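# Screw two feeder screws tight into the housing

## Task

Take screws from the screw feeder and drive one into each of the two empty holes in the housing, turning each with the screwdriver motor until the motor halts on its own (a result shows stopped_at_torque=1). Once a screw is tight, do not rotate or shift it again. Any screw that was pressed in rather than turned must be unscrewed completely and then driven again. After the final screw, raise the screwdriver well clear above the screw heads, release, and move away.

## Robot and tools

Robot: a single UR3e arm (six joints: shoulder pan, shoulder lift, elbow, wrist 1, wrist 2, wrist 3) carrying a powered screwdriver. The tool point is the tip of the hex key when unloaded; the key points along the tool point's own +z and can be pushed back up to 12 mm. A flat block juts about 9 cm from the last joint's axis toward the tool's -y and rotates with it, so watch it near the housing and feeder. The key is surrounded by a thin vacuum sleeve that can hold a screw. The only camera is cam_wrist (504x504 fisheye, on the wrist).

Frames: results report the tool point in the scene frame, origin on the table top below the arm base, +z up, +y to the left when facing +x. Positions are metres, orientation is end_effector_quat_wxyz, velocities in m/s and rad/s. The printed position may be slightly off, more so when reaching far. Commands, however, are given in the tool point's own axes (see below).

execute_actions: argument "actions" is a list holding at most one item. An empty list just reads the state. An action {"rows": [[...]], "steps": n} runs n control steps (n from 1 to 15, default 15, each 1/30 s); each row is used for one step and the last row repeats if rows run out. A wait {"steps": n} (up to 300) sends nothing and returns once n steps have passed since the previous result, your thinking time included. Optional "pictures" true/false. A rejected call moves nothing.

Row layout (one arm, one list of 9 numbers, each in [-1, 1]): dx, dy, dz, rx, ry, rz, spindle, torque_limit, sleeve_vacuum. The first six are an offset of the target pose from the tool point's pose in the latest result that reported it (or from the current pose if none yet, or for later calls in the same reply), expressed in the tool point's own axes; every row is counted from that same reference, not from the preceding row. Scale: 1.0 equals 0.6 m for dx..dz and 180 degrees for the rotation vector rx, ry, rz. Zero offsets are not a hold: they pull the arm back to the reference pose. Each step, the command is clipped to within 100 mm and 16 degrees of the measured pose; motion lags commands by about 0.17 s, and large moves may end short, so check the pose and send the rest.

Screwdriver channels: spindle is an absolute speed setting, +1 = 500 rpm clockwise (drives in), -1 = reverse; reaches full speed in 0.5 s and keeps running at the last value between calls, so finish actions with spindle 0. torque_limit maps -1 to 0.3 N m and +1 to 1.2 N m, linearly. sleeve_vacuum above 0.01 holds a screw; anything else releases it. torque_limit and sleeve_vacuum persist.

To pick up or drive a screw: place the tool point on the screw axis, 2 mm under the top of the head, and rotate slowly with spindle between -0.2 and 0.2 (negative seats the key without advancing; positive also drives). While it turns, the arm must descend 0.7 mm per turn. The motor halts at 95 % of the torque limit when the head seats or the thread jams; stopped_at_torque then reads 1, and positive spindle is ignored until spindle has been 0 or negative for 0.5 s. Loosening does not self-stop; if turns stops changing, raise torque_limit. screw_detected=1 means sleeve vacuum is above 30 kPa (a head seals the sleeve). turns is the cumulative key rotation, clockwise positive.

move: argument "target" is one 9-number row as above (pose offset from the same reference, plus tool values sent at the start). The tool point follows a straight path lasting 0.5 to 10 s, not slowing for obstacles and possibly overshooting "speed" near full stretch. "speed" in m/s, 0.002 to 0.5 (default 0.25); rotation up to twice that in rad/s. Optional "stop_force" in N, 5 to 24 (not allowed in the first 0.2 s): the path stops when push against the motion rises that much, then backs off 2 steps and holds; use it only with slow, non-rotating approaches, and omit it when leaving a surface. The result adds a "move:" line with the ending (done, contact, held, off_target, moving, fault), limits (paced = clipped, held = some steps blocked) and distance to target.

wait: "seconds" 0 to 10; sends nothing new. zoom_image: "camera" "cam_wrist", "region" [x0, y0, x1, y1] in pixels, at most 504 by 504. read_manual: optional "section" "licences"; no motion. finished_scene: "scene" = current scene number; irreversible, grades it.

Result lines: state pose and velocities, Joint positions, joint torques (noisy, offset), Wrist force and Wrist torque in tool axes (offset up to ~3.5 N, saturates ~30 N, may say no reading), "Hand target", "pose unreachable" and HELD marks when the clearance check altered commands, MOTOR HOT warnings.

Avoid: the arm is stiff, so commanding even slightly past a firm contact can trigger a fault. A joint torque at its load limit (wrist joints 8.37 N m, elbow 26, shoulders 50.2) or 150 N external force stops the arm for 10 s. Motors overheat at 85 °C when holding loads. Don't drop screws, slam or push hard, and never knock anything off the table. Loose objects may get nudged occasionally.

Each tool is called after ">>>" by a JSON object that holds its "api" and its "payload".

## Session

>>> {"api": "execute_actions", "payload": {"actions": []}}

Scene clock: 0.00 s of 6600.00 s.
end_effector_position=(+0.2766, +0.1272, +0.2270) sleeve_vacuum_kpa=0 screw_detected=0 stopped_at_torque=0 turns=0.00 end_effector_quat_wxyz=(-0.014, +0.661, +0.733, -0.159) end_effector_velocity=(-0.000, -0.001, -0.000) end_effector_angular_velocity=(-0.001, +0.001, -0.001)
Joint positions: [-0.576 -1.581  0.666 -0.657 -1.572 -0.574]
Joint velocities: [-0.     0.001  0.    -0.    -0.001  0.   ]
Joint torques (N m, as the arm reports them, + toward a larger angle): no reading
Motor temperatures (°C, as the motors report them): [27 35 28 43 35 42]
Wrist force (N, on the end effector, along its own x y z axes, offset not removed): no reading
Wrist torque (N m, same axes, about the end effector's origin, offset not removed): no reading
Hand target: +0.277, +0.127, +0.227; -0.014, +0.661, +0.733, -0.159

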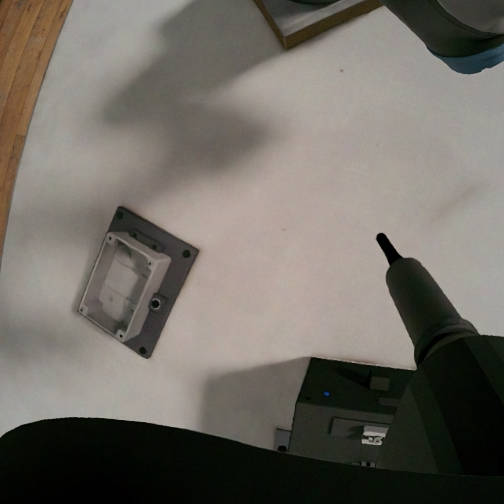

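>>> {"api": "move", "payload": {"target": [0,0,0,-0.0816,0.0615,0,0,0,0]}}

>>> {"api": "zoom_image", "payload": {"camera": "cam_wrist", "region": [0,100,250,350]}}

>>> {"api": "zoom_image", "payload": {"camera": "cam_wrist", "region": [170,220,420,470]}}

Scene clock: 18.10 s of 6600.00 s.
end_effector_position=(+0.2763, +0.1273, +0.2270) sleeve_vacuum_kpa=0 screw_detected=0 stopped_at_torque=0 turns=0.00 end_effector_quat_wxyz=(-0.001, +0.670, +0.743, -0.001) end_effector_velocity=(-0.001, -0.001, +0.000) end_effector_angular_velocity=(+0.008, -0.014, +0.001)
Joint positions: [-1.288 -1.995  1.093 -0.552 -1.274 -1.304]
Joint velocities: [-0.057 -0.022  0.01   0.031  0.009 -0.061]
Joint torques (N m, as the arm reports them, + toward a larger angle): [-3.29 -0.79 -5.21 -0.9   1.06 -1.06]
Motor temperatures (°C, as the motors report them): [27 35 29 43 35 42]
Wrist force (N, on the end effector, along its own x y z axes, offset not removed): [-2.8 -2.2 0.0]
Wrist torque (N m, same axes, about the end effector's origin, offset not removed): [-0.57 0.78 0.17]
Hand target: +0.276, +0.127, +0.227; -0.001, +0.670, +0.743, -0.000
Off the commanded pose: 0.000 m, 0 deg.
After step 90, 13.73 s passed at rest.
move: done

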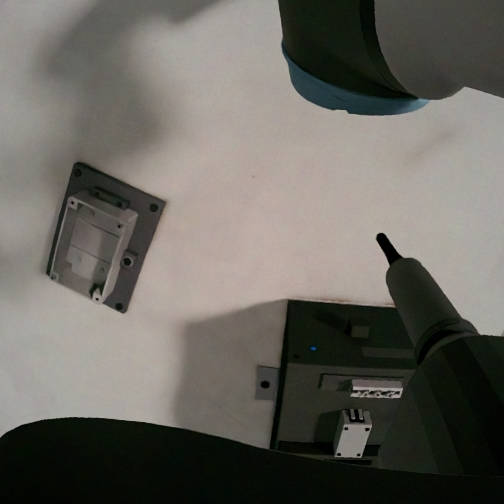

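Region (0, 100, 250, 350) of cam_wrist's 504x504 image, scaled by 2.016, with more detail than that image has.

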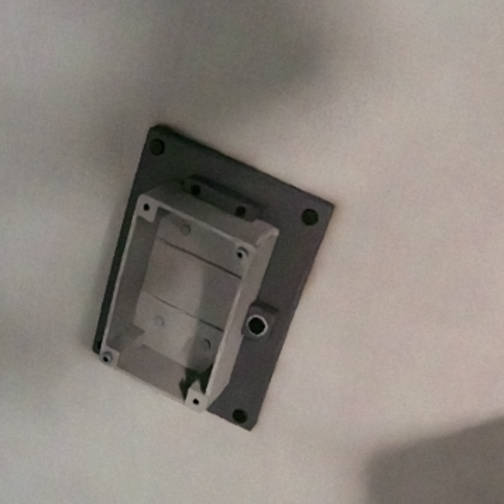

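Region (170, 220, 420, 470) of cam_wrist's 504x504 image, scaled by 2.016, with more detail than that image has.

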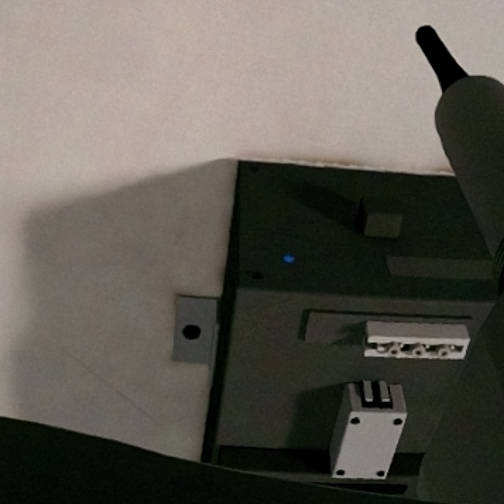

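>>> {"api": "move", "payload": {"target": [0.05,0.3,0.08,0,0,0,0,0,0], "speed": 0.12}}

>>> {"api": "zoom_image", "payload": {"camera": "cam_wrist", "region": [270,130,450,310]}}

Scene clock: 30.30 s of 6600.00 s.
end_effector_position=(+0.4522, +0.1760, +0.1785) sleeve_vacuum_kpa=0 screw_detected=0 stopped_at_torque=0 turns=0.00 end_effector_quat_wxyz=(+0.000, +0.670, +0.743, +0.001) end_effector_velocity=(+0.002, +0.001, +0.000) end_effector_angular_velocity=(-0.004, +0.015, +0.006)
Joint positions: [-0.509 -1.261  0.541 -0.987 -1.279 -0.487]
Joint velocities: [ 0.016  0.071 -0.127  0.064 -0.011  0.007]
Joint torques (N m, as the arm reports them, + toward a larger angle): [ -0.21 -14.81 -11.06  -1.17  -0.07   1.04]
Motor temperatures (°C, as the motors report them): [27 35 29 43 35 42]
Wrist force (N, on the end effector, along its own x y z axes, offset not removed): [-2.7 -2.0 -0.5]
Wrist torque (N m, same axes, about the end effector's origin, offset not removed): [-0.54 0.71 0.21]
Hand target: +0.453, +0.176, +0.179; -0.000, +0.670, +0.743, -0.000
Off the commanded pose: 0.000 m, 0 deg.
After step 90, 7.10 s passed at rest.
move: done

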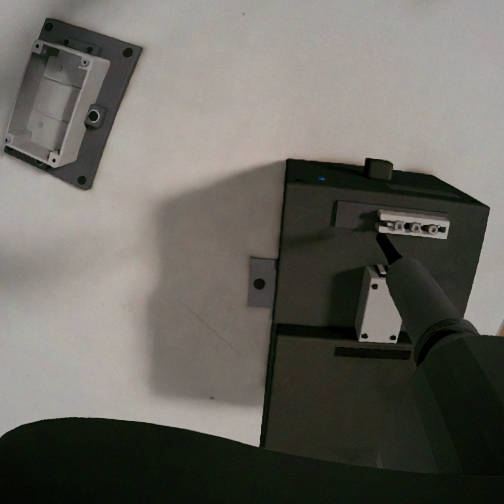

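Region (270, 130, 450, 310) of cam_wrist's 504x504 image, scaled by 2.800, with more detail than that image has.

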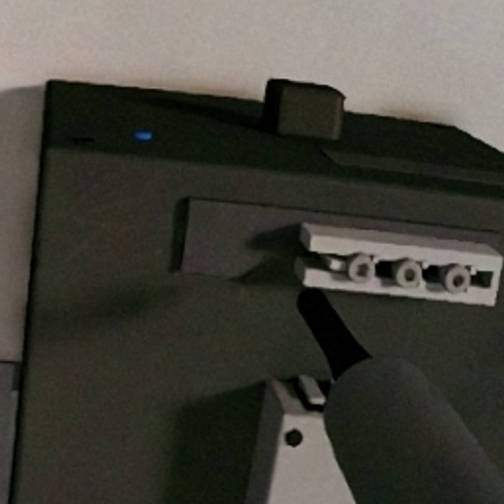

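>>> {"api": "move", "payload": {"target": [0.04,0,0,0,0,0,0,0,0], "speed": 0.08}}

>>> {"api": "zoom_image", "payload": {"camera": "cam_wrist", "region": [320,170,440,290]}}

>>> {"api": "move", "payload": {"target": [0,0,0.035,0,0,0,0,0,0], "speed": 0.03, "stop_force": 8}}

>>> {"api": "zoom_image", "payload": {"camera": "cam_wrist", "region": [320,170,440,290]}}

Scene clock: 43.83 s of 6600.00 s.
end_effector_position=(+0.4498, +0.1996, +0.1786) sleeve_vacuum_kpa=0 screw_detected=0 stopped_at_torque=0 turns=0.00 end_effector_quat_wxyz=(+0.000, +0.670, +0.743, +0.001) end_effector_velocity=(-0.000, +0.003, -0.001) end_effector_angular_velocity=(-0.001, +0.001, -0.001)
Joint positions: [-0.445 -1.261  0.523 -0.987 -1.288 -0.421]
Joint velocities: [ 0.009  0.002 -0.003 -0.    -0.002  0.009]
Joint torques (N m, as the arm reports them, + toward a larger angle): [ -0.21 -14.83 -11.4   -2.72  -0.13   1.14]
Motor temperatures (°C, as the motors report them): [27 35 29 43 35 42]
Wrist force (N, on the end effector, along its own x y z axes, offset not removed): [-2.6 -2.9 -0.8]
Wrist torque (N m, same axes, about the end effector's origin, offset not removed): [-0.82 0.64 0.26]
Hand target: +0.450, +0.200, +0.179; +0.000, +0.670, +0.743, +0.001
Off the commanded pose: 0.000 m, 0 deg.
After step 90, 9.70 s passed at rest.
move: done

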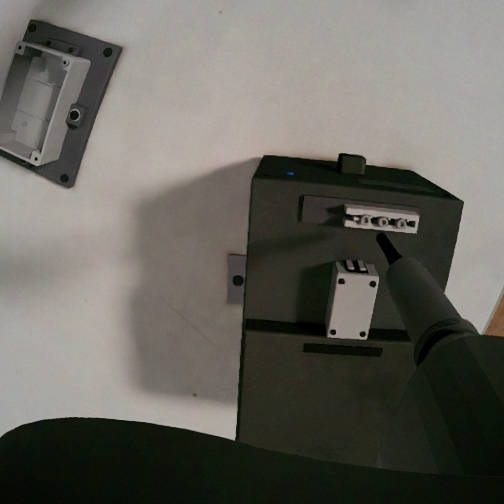

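Region (320, 170, 440, 290) of cam_wrist's 504x504 image, scaled by 4.200, with more detail than that image has.

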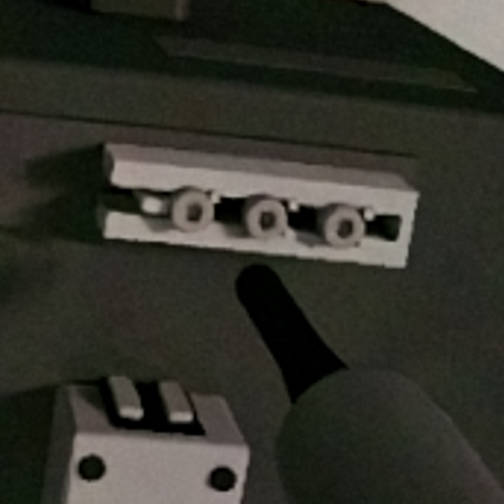

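Scene clock: 44.87 s of 6600.00 s.
end_effector_position=(+0.4499, +0.1997, +0.1579) sleeve_vacuum_kpa=0 screw_detected=0 stopped_at_torque=0 turns=0.00 end_effector_quat_wxyz=(-0.000, +0.670, +0.743, +0.000) end_effector_velocity=(-0.000, +0.000, -0.003) end_effector_angular_velocity=(+0.003, -0.003, -0.002)
Joint positions: [-0.427 -1.316  0.719 -1.134 -1.292 -0.402]
Joint velocities: [-0.001 -0.016  0.041 -0.026  0.003  0.002]
Joint torques (N m, as the arm reports them, + toward a larger angle): [ -0.18 -17.13  -7.38  -2.46   1.08   1.08]
Motor temperatures (°C, as the motors report them): [27 35 29 43 35 42]
Wrist force (N, on the end effector, along its own x y z axes, offset not removed): [-2.8 -2.7 -8.0]
Wrist torque (N m, same axes, about the end effector's origin, offset not removed): [-0.69 0.68 0.20]
Hand target: +0.450, +0.200, +0.158; +0.000, +0.670, +0.743, +0.001
Off the commanded pose: 0.000 m, 0 deg.
move: done

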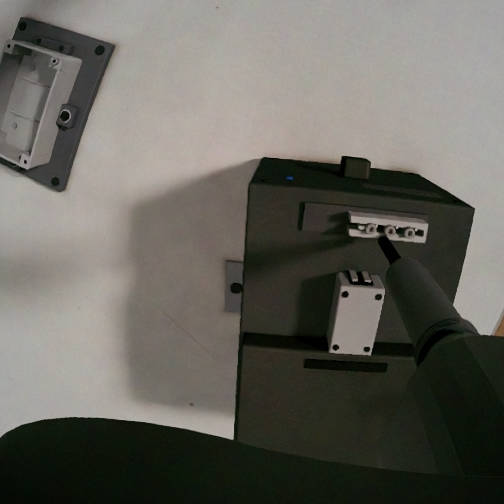

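Region (320, 170, 440, 290) of cam_wrist's 504x504 image, scaled by 4.200, with more detail than that image has.

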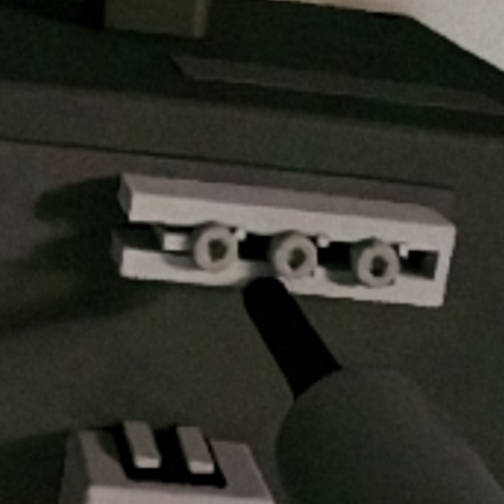

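>>> {"api": "move", "payload": {"target": [0,0,-0.028,0,0,0,0,0,0], "speed": 0.05}}

>>> {"api": "move", "payload": {"target": [-0.0175,-0.0133,0,0,0,0,0,0,0], "speed": 0.03}}

>>> {"api": "zoom_image", "payload": {"camera": "cam_wrist", "region": [320,170,440,290]}}

Scene clock: 61.20 s of 6600.00 s.
end_effector_position=(+0.4498, +0.1996, +0.1744) sleeve_vacuum_kpa=0 screw_detected=0 stopped_at_torque=0 turns=0.00 end_effector_quat_wxyz=(+0.000, +0.670, +0.742, +0.001) end_effector_velocity=(+0.001, -0.001, +0.002) end_effector_angular_velocity=(-0.001, +0.006, -0.001)
Joint positions: [-0.442 -1.276  0.571 -1.021 -1.289 -0.417]
Joint velocities: [-0.     0.027 -0.058  0.037 -0.002 -0.001]
Joint torques (N m, as the arm reports them, + toward a larger angle): [ -1.79 -14.9  -11.25  -1.39  -0.12  -1.06]
Motor temperatures (°C, as the motors report them): [27 35 29 43 35 42]
Wrist force (N, on the end effector, along its own x y z axes, offset not removed): [-3.1 -2.2 -0.3]
Wrist torque (N m, same axes, about the end effector's origin, offset not removed): [-0.62 0.80 0.20]
Hand target: +0.450, +0.200, +0.175; -0.000, +0.670, +0.743, +0.001
Off the commanded pose: 0.000 m, 0 deg.
After step 90, 12.50 s passed at rest.
move: done

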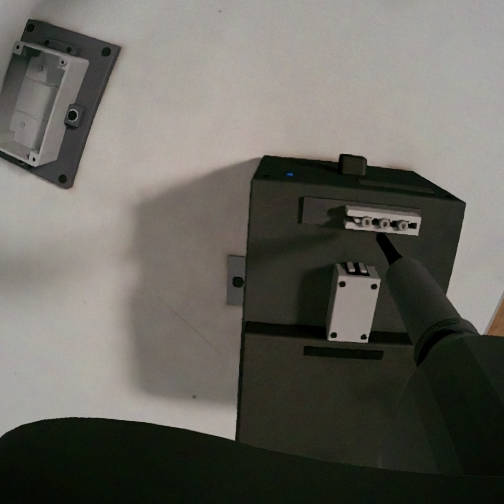

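Scene clock: 62.00 s of 6600.00 s.
end_effector_position=(+0.4431, +0.1885, +0.1744) sleeve_vacuum_kpa=0 screw_detected=0 stopped_at_torque=0 turns=0.00 end_effector_quat_wxyz=(+0.000, +0.670, +0.743, +0.001) end_effector_velocity=(-0.001, -0.001, +0.000) end_effector_angular_velocity=(+0.001, -0.003, +0.001)
Joint positions: [-0.48  -1.329  0.662 -1.048 -1.283 -0.457]
Joint velocities: [-0.007 -0.016  0.027 -0.011  0.004 -0.008]
Joint torques (N m, as the arm reports them, + toward a larger angle): [ -4.48 -18.63  -8.37  -2.69   1.58  -1.07]
Motor temperatures (°C, as the motors report them): [27 35 29 43 35 42]
Wrist force (N, on the end effector, along its own x y z axes, offset not removed): [-2.5 -2.0 0.1]
Wrist torque (N m, same axes, about the end effector's origin, offset not removed): [-0.54 0.69 0.18]
Hand target: +0.443, +0.188, +0.174; +0.000, +0.670, +0.742, +0.001
Off the commanded pose: 0.000 m, 0 deg.
move: done

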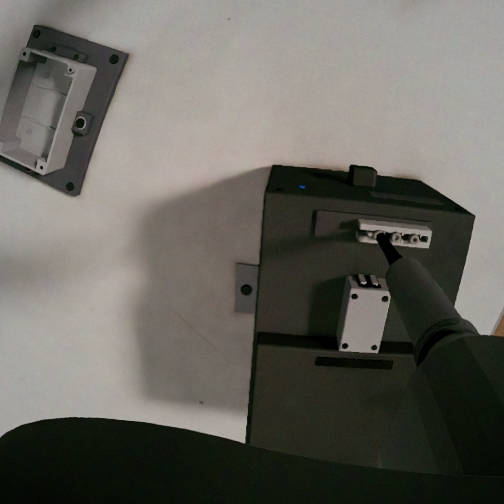

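Region (320, 170, 440, 290) of cam_wrist's 504x504 image, scaled by 4.200, with more detail than that image has.

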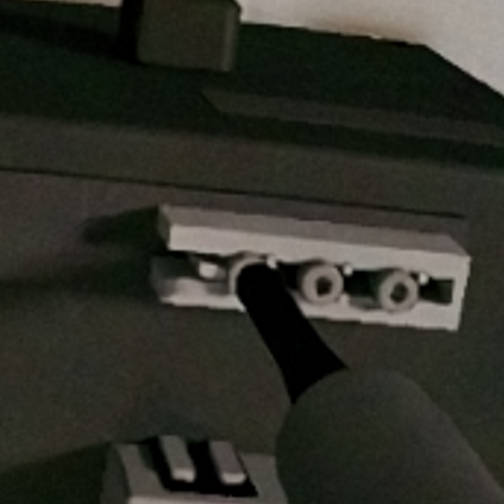

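>>> {"api": "move", "payload": {"target": [-0.0005,0.0005,0.009,0,0,0,0,0,1], "speed": 0.005, "stop_force": 5}}

>>> {"api": "zoom_image", "payload": {"camera": "cam_wrist", "region": [350,200,420,270]}}

Scene clock: 68.40 s of 6600.00 s.
end_effector_position=(+0.4434, +0.1882, +0.1691) sleeve_vacuum_kpa=14 screw_detected=0 stopped_at_torque=0 turns=0.00 end_effector_quat_wxyz=(+0.000, +0.670, +0.743, +0.001) end_effector_velocity=(+0.001, -0.000, -0.001) end_effector_angular_velocity=(+0.000, -0.000, -0.001)
Joint positions: [-0.476 -1.34   0.706 -1.083 -1.284 -0.453]
Joint velocities: [ 0.    -0.001  0.01  -0.009  0.001  0.001]
Joint torques (N m, as the arm reports them, + toward a larger angle): [  0.03 -18.57  -8.53  -2.68  -0.17   1.08]
Motor temperatures (°C, as the motors report them): [27 35 29 43 35 42]
Wrist force (N, on the end effector, along its own x y z axes, offset not removed): [-3.0 -2.9 -1.5]
Wrist torque (N m, same axes, about the end effector's origin, offset not removed): [-0.80 0.68 0.25]
Hand target: +0.443, +0.188, +0.169; +0.000, +0.670, +0.743, +0.001
Off the commanded pose: 0.000 m, 0 deg.
After step 90, 2.10 s passed at rest.
move: done

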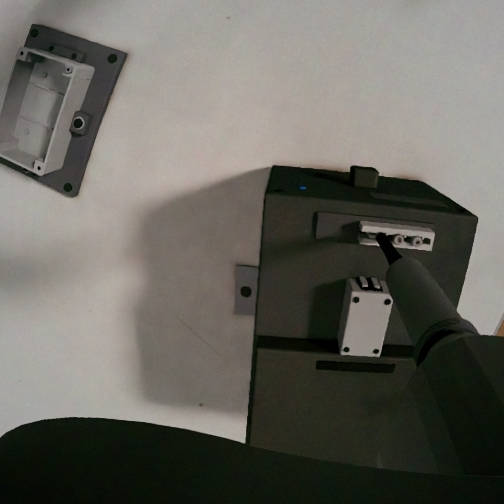

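Region (350, 200, 420, 270) of cam_wrist's 504x504 image, scaled by 7.200, with more detail than that image has.

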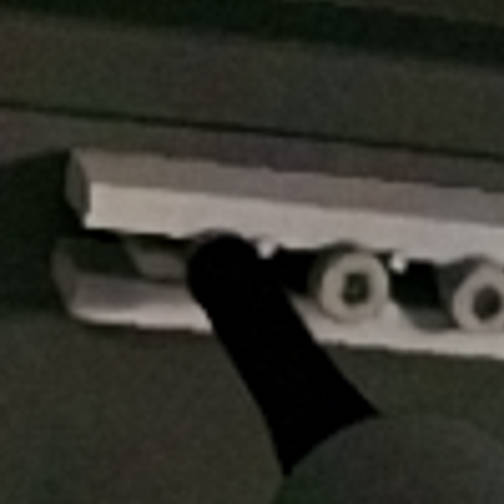

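>>> {"api": "move", "payload": {"target": [0,0,0.005,0,0,0,-0.1,0,1], "speed": 0.003, "stop_force": 5}}

>>> {"api": "execute_actions", "payload": {"actions": [{"rows":[[0,0,0,0,0,0,0,0,1]],"steps":10}]}}

>>> {"api": "zoom_image", "payload": {"camera": "cam_wrist", "region": [350,200,420,270]}}

Scene clock: 76.73 s of 6600.00 s.
end_effector_position=(+0.4434, +0.1882, +0.1662) sleeve_vacuum_kpa=14 screw_detected=0 stopped_at_torque=0 turns=-0.96 end_effector_quat_wxyz=(+0.000, +0.670, +0.743, +0.001) end_effector_velocity=(-0.000, +0.001, -0.001) end_effector_angular_velocity=(+0.001, +0.000, -0.000)
Joint positions: [-0.473 -1.346  0.731 -1.102 -1.284 -0.45 ]
Joint velocities: [ 0.001 -0.002  0.007 -0.004  0.     0.001]
Joint torques (N m, as the arm reports them, + toward a larger angle): [  0.52 -17.25  -7.64  -2.35  -0.41   1.07]
Motor temperatures (°C, as the motors report them): [27 35 29 43 35 42]
Wrist force (N, on the end effector, along its own x y z axes, offset not removed): [-3.3 -2.7 -4.9]
Wrist torque (N m, same axes, about the end effector's origin, offset not removed): [-0.83 0.87 0.27]
Hand target: +0.443, +0.188, +0.166; +0.000, +0.670, +0.743, +0.001
Off the commanded pose: 0.000 m, 0 deg.
After step 90, 4.17 s passed at rest.
move: done

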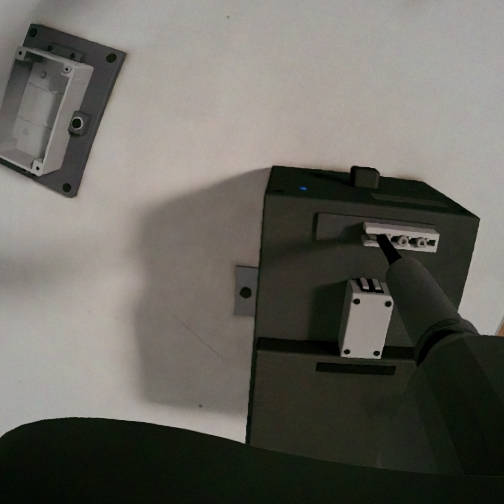

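Scene clock: 77.07 s of 6600.00 s.
end_effector_position=(+0.4434, +0.1882, +0.1662) sleeve_vacuum_kpa=14 screw_detected=0 stopped_at_torque=0 turns=-0.96 end_effector_quat_wxyz=(+0.000, +0.670, +0.743, +0.001) end_effector_velocity=(+0.000, -0.000, -0.000) end_effector_angular_velocity=(+0.000, -0.000, +0.001)
Joint positions: [-0.473 -1.346  0.731 -1.102 -1.284 -0.45 ]
Joint velocities: [-0.001  0.001 -0.001  0.     0.    -0.002]
Joint torques (N m, as the arm reports them, + toward a larger angle): [  0.45 -14.79 -10.57  -0.92  -0.39   0.96]
Motor temperatures (°C, as the motors report them): [27 35 29 44 35 42]
Wrist force (N, on the end effector, along its own x y z axes, offset not removed): [-2.7 -2.4 -5.4]
Wrist torque (N m, same axes, about the end effector's origin, offset not removed): [-0.75 0.63 0.25]
Hand target: +0.443, +0.188, +0.166; +0.000, +0.670, +0.743, +0.001
Off the commanded pose: 0.000 m, 0 deg.
Steps of this call (steps 1 to 10: all 10 steps of this action). Readings (end_effector_position | what the end effector reports):
1: (+0.4434, +0.1882, +0.1662) | sleeve_vacuum_kpa=14 screw_detected=0 stopped_at_torque=0 turns=-0.96
2: (+0.4434, +0.1882, +0.1662) | sleeve_vacuum_kpa=14 screw_detected=0 stopped_at_torque=0 turns=-0.96
4: (+0.4434, +0.1882, +0.1662) | sleeve_vacuum_kpa=14 screw_detected=0 stopped_at_torque=0 turns=-0.96
8: (+0.4434, +0.1882, +0.1662) | sleeve_vacuum_kpa=14 screw_detected=0 stopped_at_torque=0 turns=-0.96
10: the state above

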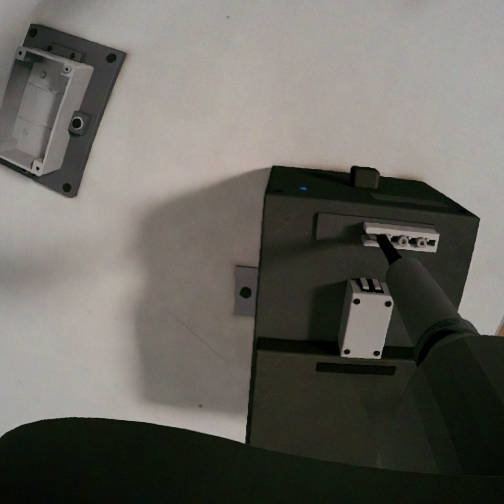

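Region (350, 200, 420, 270) of cam_wrist's 504x504 image, scaled by 7.200, with more detail than that image has.

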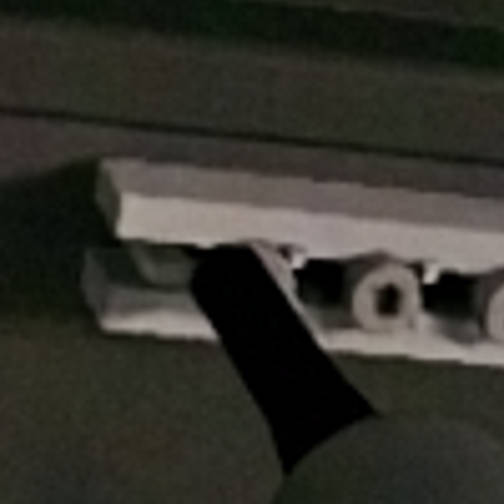

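>>> {"api": "move", "payload": {"target": [0,0,-0.006,0,0,0,0,0,1], "speed": 0.01}}

>>> {"api": "move", "payload": {"target": [0.0043,0,0,0,0,0,0,0,1], "speed": 0.01}}

>>> {"api": "zoom_image", "payload": {"camera": "cam_wrist", "region": [350,200,420,270]}}

>>> {"api": "move", "payload": {"target": [0,0,0.007,0,0,0,-0.1,0,1], "speed": 0.003}}

>>> {"api": "execute_actions", "payload": {"actions": [{"rows":[[0,0,0,0,0,0,0,0,1]],"steps":10}]}}

>>> {"api": "zoom_image", "payload": {"camera": "cam_wrist", "region": [350,200,420,270]}}

Scene clock: 89.80 s of 6600.00 s.
end_effector_position=(+0.4434, +0.1882, +0.1696) sleeve_vacuum_kpa=14 screw_detected=0 stopped_at_torque=0 turns=-0.96 end_effector_quat_wxyz=(+0.000, +0.670, +0.743, +0.001) end_effector_velocity=(+0.000, -0.001, +0.001) end_effector_angular_velocity=(+0.000, +0.001, -0.002)
Joint positions: [-0.476 -1.339  0.703 -1.08  -1.284 -0.453]
Joint velocities: [-0.003  0.006 -0.017  0.013  0.    -0.001]
Joint torques (N m, as the arm reports them, + toward a larger angle): [ -4.69 -13.98 -11.57  -1.21   1.49  -1.06]
Motor temperatures (°C, as the motors report them): [27 35 29 44 35 42]
Wrist force (N, on the end effector, along its own x y z axes, offset not removed): [-2.9 -2.7 0.0]
Wrist torque (N m, same axes, about the end effector's origin, offset not removed): [-0.75 0.77 0.23]
Hand target: +0.443, +0.188, +0.170; +0.000, +0.670, +0.743, +0.001
Off the commanded pose: 0.000 m, 0 deg.
After step 90, 9.03 s passed at rest.
move: done

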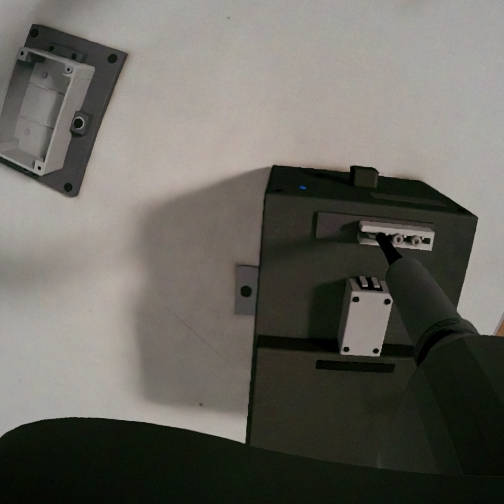

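Scene clock: 90.50 s of 6600.00 s.
end_effector_position=(+0.4431, +0.1907, +0.1696) sleeve_vacuum_kpa=14 screw_detected=0 stopped_at_torque=0 turns=-0.96 end_effector_quat_wxyz=(+0.000, +0.670, +0.743, +0.001) end_effector_velocity=(-0.000, +0.001, +0.000) end_effector_angular_velocity=(-0.001, +0.000, +0.001)
Joint positions: [-0.469 -1.339  0.701 -1.08  -1.285 -0.446]
Joint velocities: [ 0.003 -0.    -0.001  0.    -0.001  0.002]
Joint torques (N m, as the arm reports them, + toward a larger angle): [ -0.11 -18.19 -11.55  -2.7   -0.18   1.18]
Motor temperatures (°C, as the motors report them): [27 35 29 44 35 42]
Wrist force (N, on the end effector, along its own x y z axes, offset not removed): [-2.5 -2.9 -0.1]
Wrist torque (N m, same axes, about the end effector's origin, offset not removed): [-0.77 0.68 0.24]
Hand target: +0.443, +0.191, +0.170; +0.000, +0.670, +0.743, +0.001
Off the commanded pose: 0.000 m, 0 deg.
move: done

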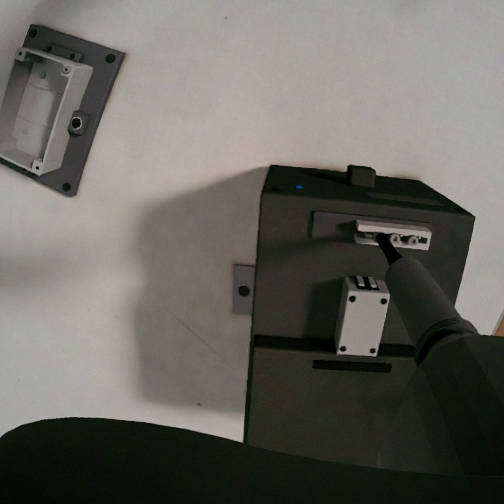

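Region (350, 200, 420, 270) of cam_wrist's 504x504 image, scaled by 7.200, with more detail than that image has.

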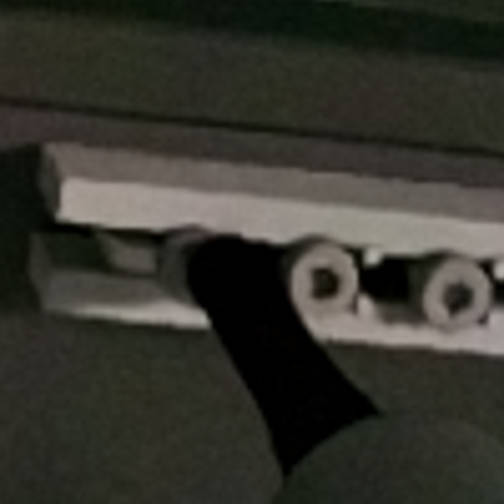

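Scene clock: 92.13 s of 6600.00 s.
end_effector_position=(+0.4431, +0.1907, +0.1655) sleeve_vacuum_kpa=14 screw_detected=0 stopped_at_torque=0 turns=-2.31 end_effector_quat_wxyz=(+0.000, +0.670, +0.743, +0.001) end_effector_velocity=(-0.000, +0.001, -0.001) end_effector_angular_velocity=(+0.001, +0.000, -0.000)
Joint positions: [-0.466 -1.348  0.736 -1.107 -1.285 -0.442]
Joint velocities: [ 0.001 -0.001  0.006 -0.005  0.001  0.001]
Joint torques (N m, as the arm reports them, + toward a larger angle): [  0.37 -16.82  -7.66  -2.54  -0.45   1.09]
Motor temperatures (°C, as the motors report them): [27 35 29 44 35 42]
Wrist force (N, on the end effector, along its own x y z axes, offset not removed): [-2.3 -2.3 -4.6]
Wrist torque (N m, same axes, about the end effector's origin, offset not removed): [-0.57 0.67 0.19]
Hand target: +0.443, +0.191, +0.165; +0.000, +0.670, +0.743, +0.001
Off the commanded pose: 0.000 m, 0 deg.
move: done

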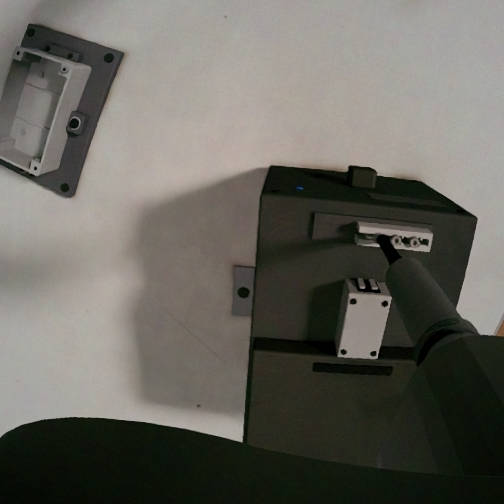

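Scene clock: 92.47 s of 6600.00 s.
end_effector_position=(+0.4431, +0.1907, +0.1655) sleeve_vacuum_kpa=14 screw_detected=0 stopped_at_torque=0 turns=-2.31 end_effector_quat_wxyz=(+0.000, +0.670, +0.743, +0.001) end_effector_velocity=(+0.000, +0.000, +0.000) end_effector_angular_velocity=(-0.001, -0.001, +0.001)
Joint positions: [-0.466 -1.348  0.736 -1.107 -1.285 -0.442]
Joint velocities: [ 0.001  0.    -0.001 -0.001 -0.    -0.   ]
Joint torques (N m, as the arm reports them, + toward a larger angle): [  0.19 -14.84 -10.54  -1.03  -0.43   0.99]
Motor temperatures (°C, as the motors report them): [27 35 29 44 35 42]
Wrist force (N, on the end effector, along its own x y z axes, offset not removed): [-1.9 -2.3 -5.3]
Wrist torque (N m, same axes, about the end effector's origin, offset not removed): [-0.62 0.49 0.20]
Hand target: +0.443, +0.191, +0.165; +0.000, +0.670, +0.743, +0.001
Off the commanded pose: 0.000 m, 0 deg.
Steps of this call (steps 1 to 10: all 10 steps of this action). Readings (end_effector_position | what the end effector reports):
1: (+0.4431, +0.1907, +0.1655) | sleeve_vacuum_kpa=14 screw_detected=0 stopped_at_torque=0 turns=-2.31
2: (+0.4431, +0.1907, +0.1655) | sleeve_vacuum_kpa=14 screw_detected=0 stopped_at_torque=0 turns=-2.31
4: (+0.4431, +0.1907, +0.1655) | sleeve_vacuum_kpa=14 screw_detected=0 stopped_at_torque=0 turns=-2.31
8: (+0.4431, +0.1907, +0.1655) | sleeve_vacuum_kpa=14 screw_detected=0 stopped_at_torque=0 turns=-2.31
10: the state above

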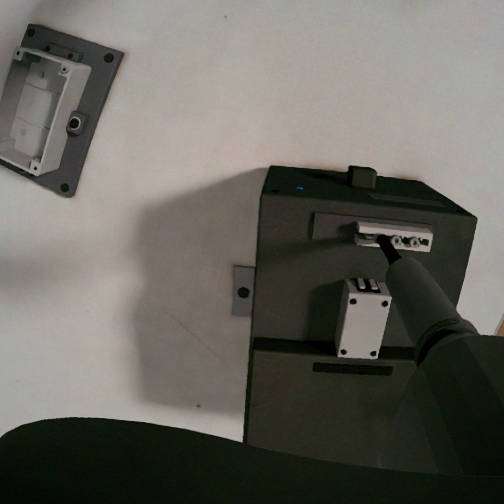

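Region (350, 200, 420, 270) of cam_wrist's 504x504 image, scaled by 7.200, with more detail than that image has.

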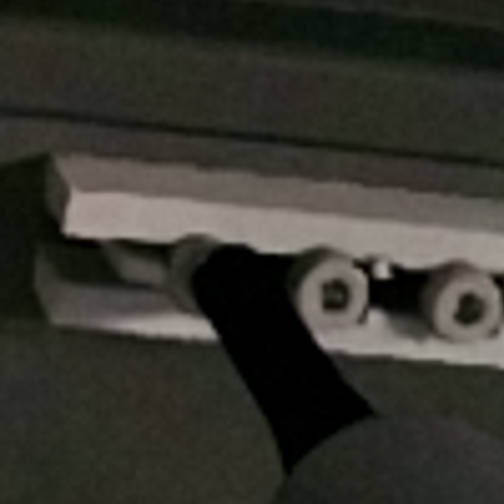

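>>> {"api": "move", "payload": {"target": [0,0,-0.007,0,0,0,0,0,1], "speed": 0.01}}

>>> {"api": "move", "payload": {"target": [-0.0049,-0.0002,0,0,0,0,0,0,1], "speed": 0.01}}

>>> {"api": "move", "payload": {"target": [0,0,0.007,0,0,0,-0.1,0,1], "speed": 0.003}}

>>> {"api": "execute_actions", "payload": {"actions": [{"rows":[[0,0,0,0,0,0,0,0,1]],"steps":10}]}}

>>> {"api": "zoom_image", "payload": {"camera": "cam_wrist", "region": [350,200,420,270]}}

Scene clock: 101.93 s of 6600.00 s.
end_effector_position=(+0.4431, +0.1907, +0.1695) sleeve_vacuum_kpa=14 screw_detected=0 stopped_at_torque=0 turns=-2.31 end_effector_quat_wxyz=(+0.000, +0.670, +0.742, +0.001) end_effector_velocity=(-0.000, -0.000, +0.002) end_effector_angular_velocity=(-0.001, +0.001, +0.001)
Joint positions: [-0.469 -1.34   0.703 -1.082 -1.285 -0.446]
Joint velocities: [-0.001  0.007 -0.02   0.014 -0.002 -0.002]
Joint torques (N m, as the arm reports them, + toward a larger angle): [ -4.49 -13.64 -11.99  -1.22   1.51  -1.03]
Motor temperatures (°C, as the motors report them): [27 35 29 44 35 42]
Wrist force (N, on the end effector, along its own x y z axes, offset not removed): [-2.9 -3.1 -0.5]
Wrist torque (N m, same axes, about the end effector's origin, offset not removed): [-0.82 0.74 0.25]
Hand target: +0.443, +0.191, +0.170; +0.000, +0.670, +0.743, +0.001
Off the commanded pose: 0.000 m, 0 deg.
After step 90, 5.77 s passed at rest.
move: done

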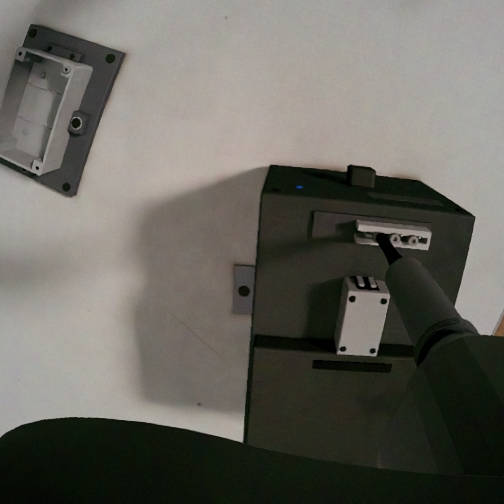

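Scene clock: 102.63 s of 6600.00 s.
end_effector_position=(+0.4433, +0.1879, +0.1695) sleeve_vacuum_kpa=14 screw_detected=0 stopped_at_torque=0 turns=-2.31 end_effector_quat_wxyz=(+0.000, +0.670, +0.742, +0.001) end_effector_velocity=(+0.000, -0.002, +0.000) end_effector_angular_velocity=(-0.001, -0.001, -0.000)
Joint positions: [-0.477 -1.34   0.706 -1.081 -1.284 -0.454]
Joint velocities: [-0.005 -0.     0.001 -0.001 -0.    -0.004]
Joint torques (N m, as the arm reports them, + toward a larger angle): [ -4.67 -18.29  -8.68  -2.74   1.56  -1.05]
Motor temperatures (°C, as the motors report them): [27 35 29 44 35 42]
Wrist force (N, on the end effector, along its own x y z axes, offset not removed): [-2.7 -2.7 -0.8]
Wrist torque (N m, same axes, about the end effector's origin, offset not removed): [-0.71 0.69 0.24]
Hand target: +0.443, +0.188, +0.169; +0.000, +0.670, +0.742, +0.001
Off the commanded pose: 0.000 m, 0 deg.
move: done

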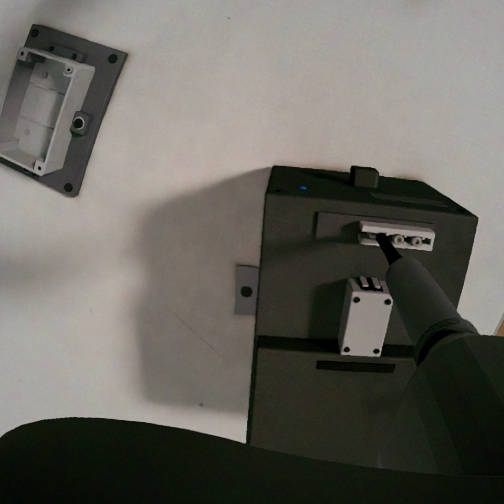

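Scene clock: 104.27 s of 6600.00 s.
end_effector_position=(+0.4433, +0.1879, +0.1653) sleeve_vacuum_kpa=14 screw_detected=0 stopped_at_torque=0 turns=-3.67 end_effector_quat_wxyz=(+0.000, +0.670, +0.742, +0.001) end_effector_velocity=(-0.000, +0.001, -0.001) end_effector_angular_velocity=(+0.002, +0.001, +0.002)
Joint positions: [-0.474 -1.349  0.741 -1.108 -1.284 -0.45 ]
Joint velocities: [ 0.002 -0.001  0.006 -0.004  0.001 -0.   ]
Joint torques (N m, as the arm reports them, + toward a larger angle): [  0.58 -16.34  -7.4   -2.28  -0.45   1.04]
Motor temperatures (°C, as the motors report them): [27 35 29 44 35 42]
Wrist force (N, on the end effector, along its own x y z axes, offset not removed): [-2.9 -2.3 -5.7]
Wrist torque (N m, same axes, about the end effector's origin, offset not removed): [-0.76 0.70 0.23]
Hand target: +0.443, +0.188, +0.165; +0.000, +0.670, +0.742, +0.001
Off the commanded pose: 0.000 m, 0 deg.
move: done

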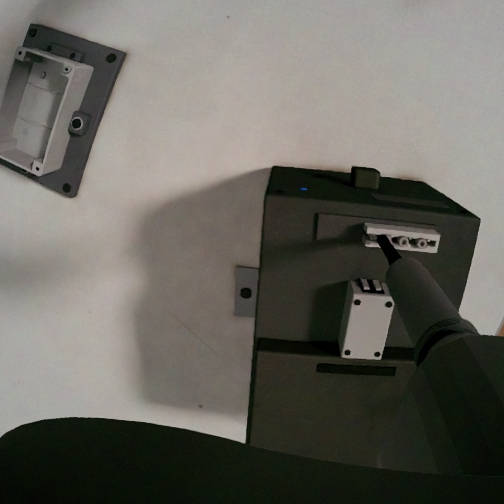

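Scene clock: 104.60 s of 6600.00 s.
end_effector_position=(+0.4433, +0.1879, +0.1653) sleeve_vacuum_kpa=14 screw_detected=0 stopped_at_torque=0 turns=-3.67 end_effector_quat_wxyz=(+0.000, +0.670, +0.742, +0.001) end_effector_velocity=(+0.000, +0.000, +0.000) end_effector_angular_velocity=(+0.001, -0.001, +0.001)
Joint positions: [-0.473 -1.349  0.741 -1.109 -1.284 -0.45 ]
Joint velocities: [-0.    -0.    -0.001  0.001  0.001 -0.001]
Joint torques (N m, as the arm reports them, + toward a larger angle): [  0.21 -14.85 -10.57  -0.87  -0.4    0.95]
Motor temperatures (°C, as the motors report them): [27 35 29 44 35 42]
Wrist force (N, on the end effector, along its own x y z axes, offset not removed): [-2.4 -1.8 -5.7]
Wrist torque (N m, same axes, about the end effector's origin, offset not removed): [-0.61 0.63 0.21]
Hand target: +0.443, +0.188, +0.165; +0.000, +0.670, +0.742, +0.001
Off the commanded pose: 0.000 m, 0 deg.
Steps of this call (steps 1 to 10: all 10 steps of this action). Readings (end_effector_position | what the end effector reports):
1: (+0.4433, +0.1879, +0.1653) | sleeve_vacuum_kpa=14 screw_detected=0 stopped_at_torque=0 turns=-3.67
2: (+0.4433, +0.1879, +0.1653) | sleeve_vacuum_kpa=14 screw_detected=0 stopped_at_torque=0 turns=-3.67
4: (+0.4433, +0.1879, +0.1653) | sleeve_vacuum_kpa=14 screw_detected=0 stopped_at_torque=0 turns=-3.67
8: (+0.4433, +0.1879, +0.1653) | sleeve_vacuum_kpa=14 screw_detected=0 stopped_at_torque=0 turns=-3.67
10: the state above

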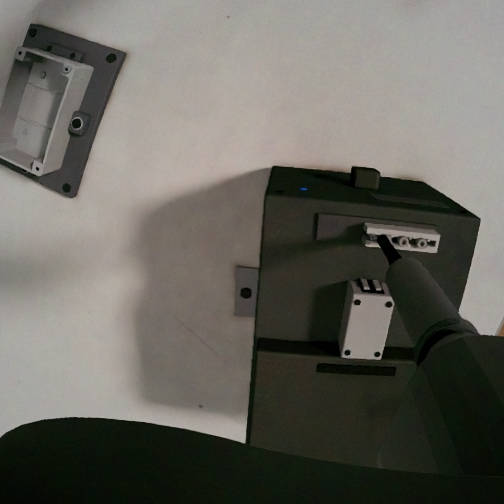

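Region (350, 200, 420, 270) of cam_wrist's 504x504 image, scaled by 7.200, with more detail than that image has.

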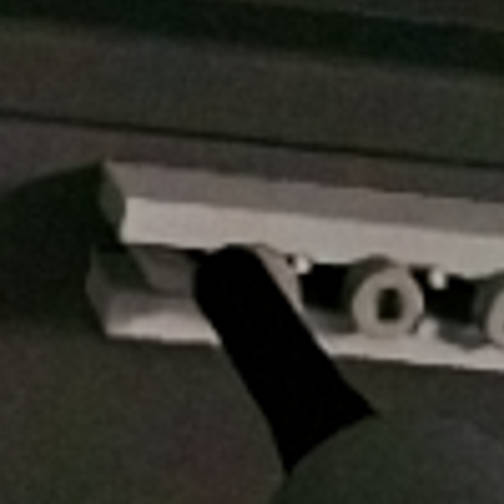

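>>> {"api": "move", "payload": {"target": [0,0,-0.007,0,0,0,0,0,1], "speed": 0.01}}

>>> {"api": "move", "payload": {"target": [0.0008,0.001,0,0,0,0,0,0,1], "speed": 0.005}}

>>> {"api": "zoom_image", "payload": {"camera": "cam_wrist", "region": [360,215,410,265]}}

>>> {"api": "move", "payload": {"target": [0,0,0.007,0,0,0,0,0,1], "speed": 0.003}}

>>> {"api": "zoom_image", "payload": {"camera": "cam_wrist", "region": [360,215,410,265]}}

Scene clock: 116.60 s of 6600.00 s.
end_effector_position=(+0.4433, +0.1879, +0.1693) sleeve_vacuum_kpa=14 screw_detected=0 stopped_at_torque=0 turns=-3.67 end_effector_quat_wxyz=(+0.000, +0.670, +0.742, +0.001) end_effector_velocity=(+0.000, -0.000, +0.002) end_effector_angular_velocity=(+0.000, +0.001, -0.001)
Joint positions: [-0.477 -1.341  0.708 -1.083 -1.284 -0.454]
Joint velocities: [-0.002  0.007 -0.02   0.014 -0.    -0.001]
Joint torques (N m, as the arm reports them, + toward a larger angle): [ -4.18 -14.46 -11.7   -1.27   1.51  -1.04]
Motor temperatures (°C, as the motors report them): [27 35 29 44 35 42]
Wrist force (N, on the end effector, along its own x y z axes, offset not removed): [-2.3 -2.5 -0.8]
Wrist torque (N m, same axes, about the end effector's origin, offset not removed): [-0.66 0.54 0.22]
Hand target: +0.443, +0.188, +0.170; +0.000, +0.670, +0.742, +0.001
Off the commanded pose: 0.000 m, 0 deg.
After step 90, 8.30 s passed at rest.
move: done

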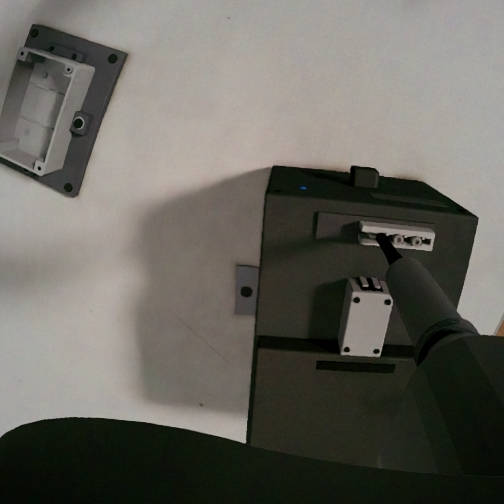

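Scene clock: 117.30 s of 6600.00 s.
end_effector_position=(+0.4438, +0.1884, +0.1693) sleeve_vacuum_kpa=14 screw_detected=0 stopped_at_torque=0 turns=-3.67 end_effector_quat_wxyz=(+0.000, +0.670, +0.742, +0.001) end_effector_velocity=(+0.001, -0.001, -0.000) end_effector_angular_velocity=(-0.001, -0.001, -0.002)
Joint positions: [-0.475 -1.338  0.702 -1.081 -1.284 -0.452]
Joint velocities: [-0.001  0.002 -0.003  0.    -0.     0.001]
Joint torques (N m, as the arm reports them, + toward a larger angle): [  0.38 -13.55 -11.51  -1.29  -0.16   1.07]
Motor temperatures (°C, as the motors report them): [27 35 29 44 35 42]
Wrist force (N, on the end effector, along its own x y z axes, offset not removed): [-3.2 -2.6 -0.3]
Wrist torque (N m, same axes, about the end effector's origin, offset not removed): [-0.72 0.83 0.23]
Hand target: +0.444, +0.188, +0.169; +0.000, +0.670, +0.742, +0.001
Off the commanded pose: 0.000 m, 0 deg.
move: done

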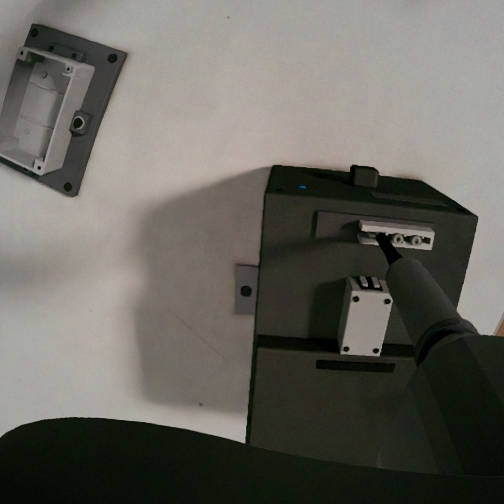

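Region (360, 215, 410, 265) of cam_wrist's 504x504 image, scaled by 10.080, with more detail than that image has.

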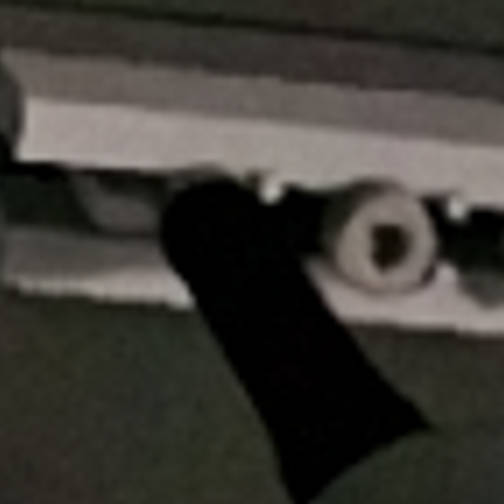

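Scene clock: 118.93 s of 6600.00 s.
end_effector_position=(+0.4438, +0.1884, +0.1652) sleeve_vacuum_kpa=14 screw_detected=0 stopped_at_torque=0 turns=-3.67 end_effector_quat_wxyz=(+0.000, +0.670, +0.742, +0.001) end_effector_velocity=(-0.000, +0.001, -0.001) end_effector_angular_velocity=(+0.001, +0.000, +0.001)
Joint positions: [-0.471 -1.347  0.737 -1.108 -1.285 -0.448]
Joint velocities: [ 0.002 -0.001  0.006 -0.005  0.     0.001]
Joint torques (N m, as the arm reports them, + toward a larger angle): [  0.39 -16.6   -7.97  -2.58  -0.39   1.1 ]
Motor temperatures (°C, as the motors report them): [27 35 29 44 35 42]
Wrist force (N, on the end effector, along its own x y z axes, offset not removed): [-2.8 -2.8 -5.7]
Wrist torque (N m, same axes, about the end effector's origin, offset not removed): [-0.66 0.72 0.23]
Hand target: +0.444, +0.188, +0.165; +0.000, +0.670, +0.742, +0.001
Off the commanded pose: 0.000 m, 0 deg.
move: done

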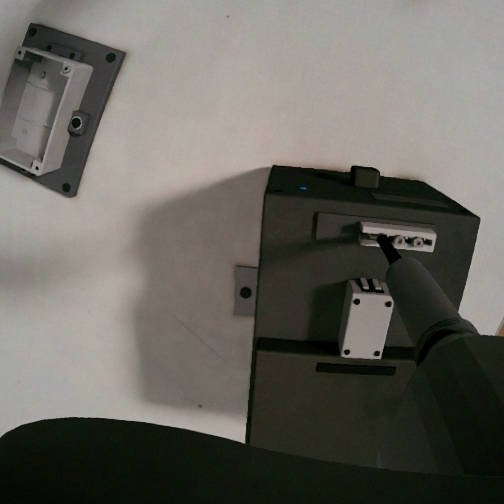

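Region (360, 215, 410, 265) of cam_wrist's 504x504 image, scaled by 10.080, with more detail than that image has.

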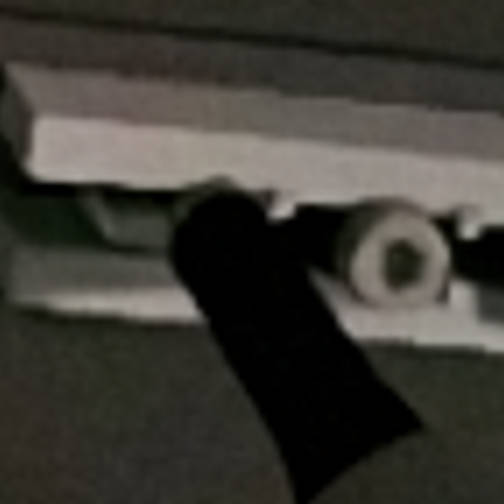

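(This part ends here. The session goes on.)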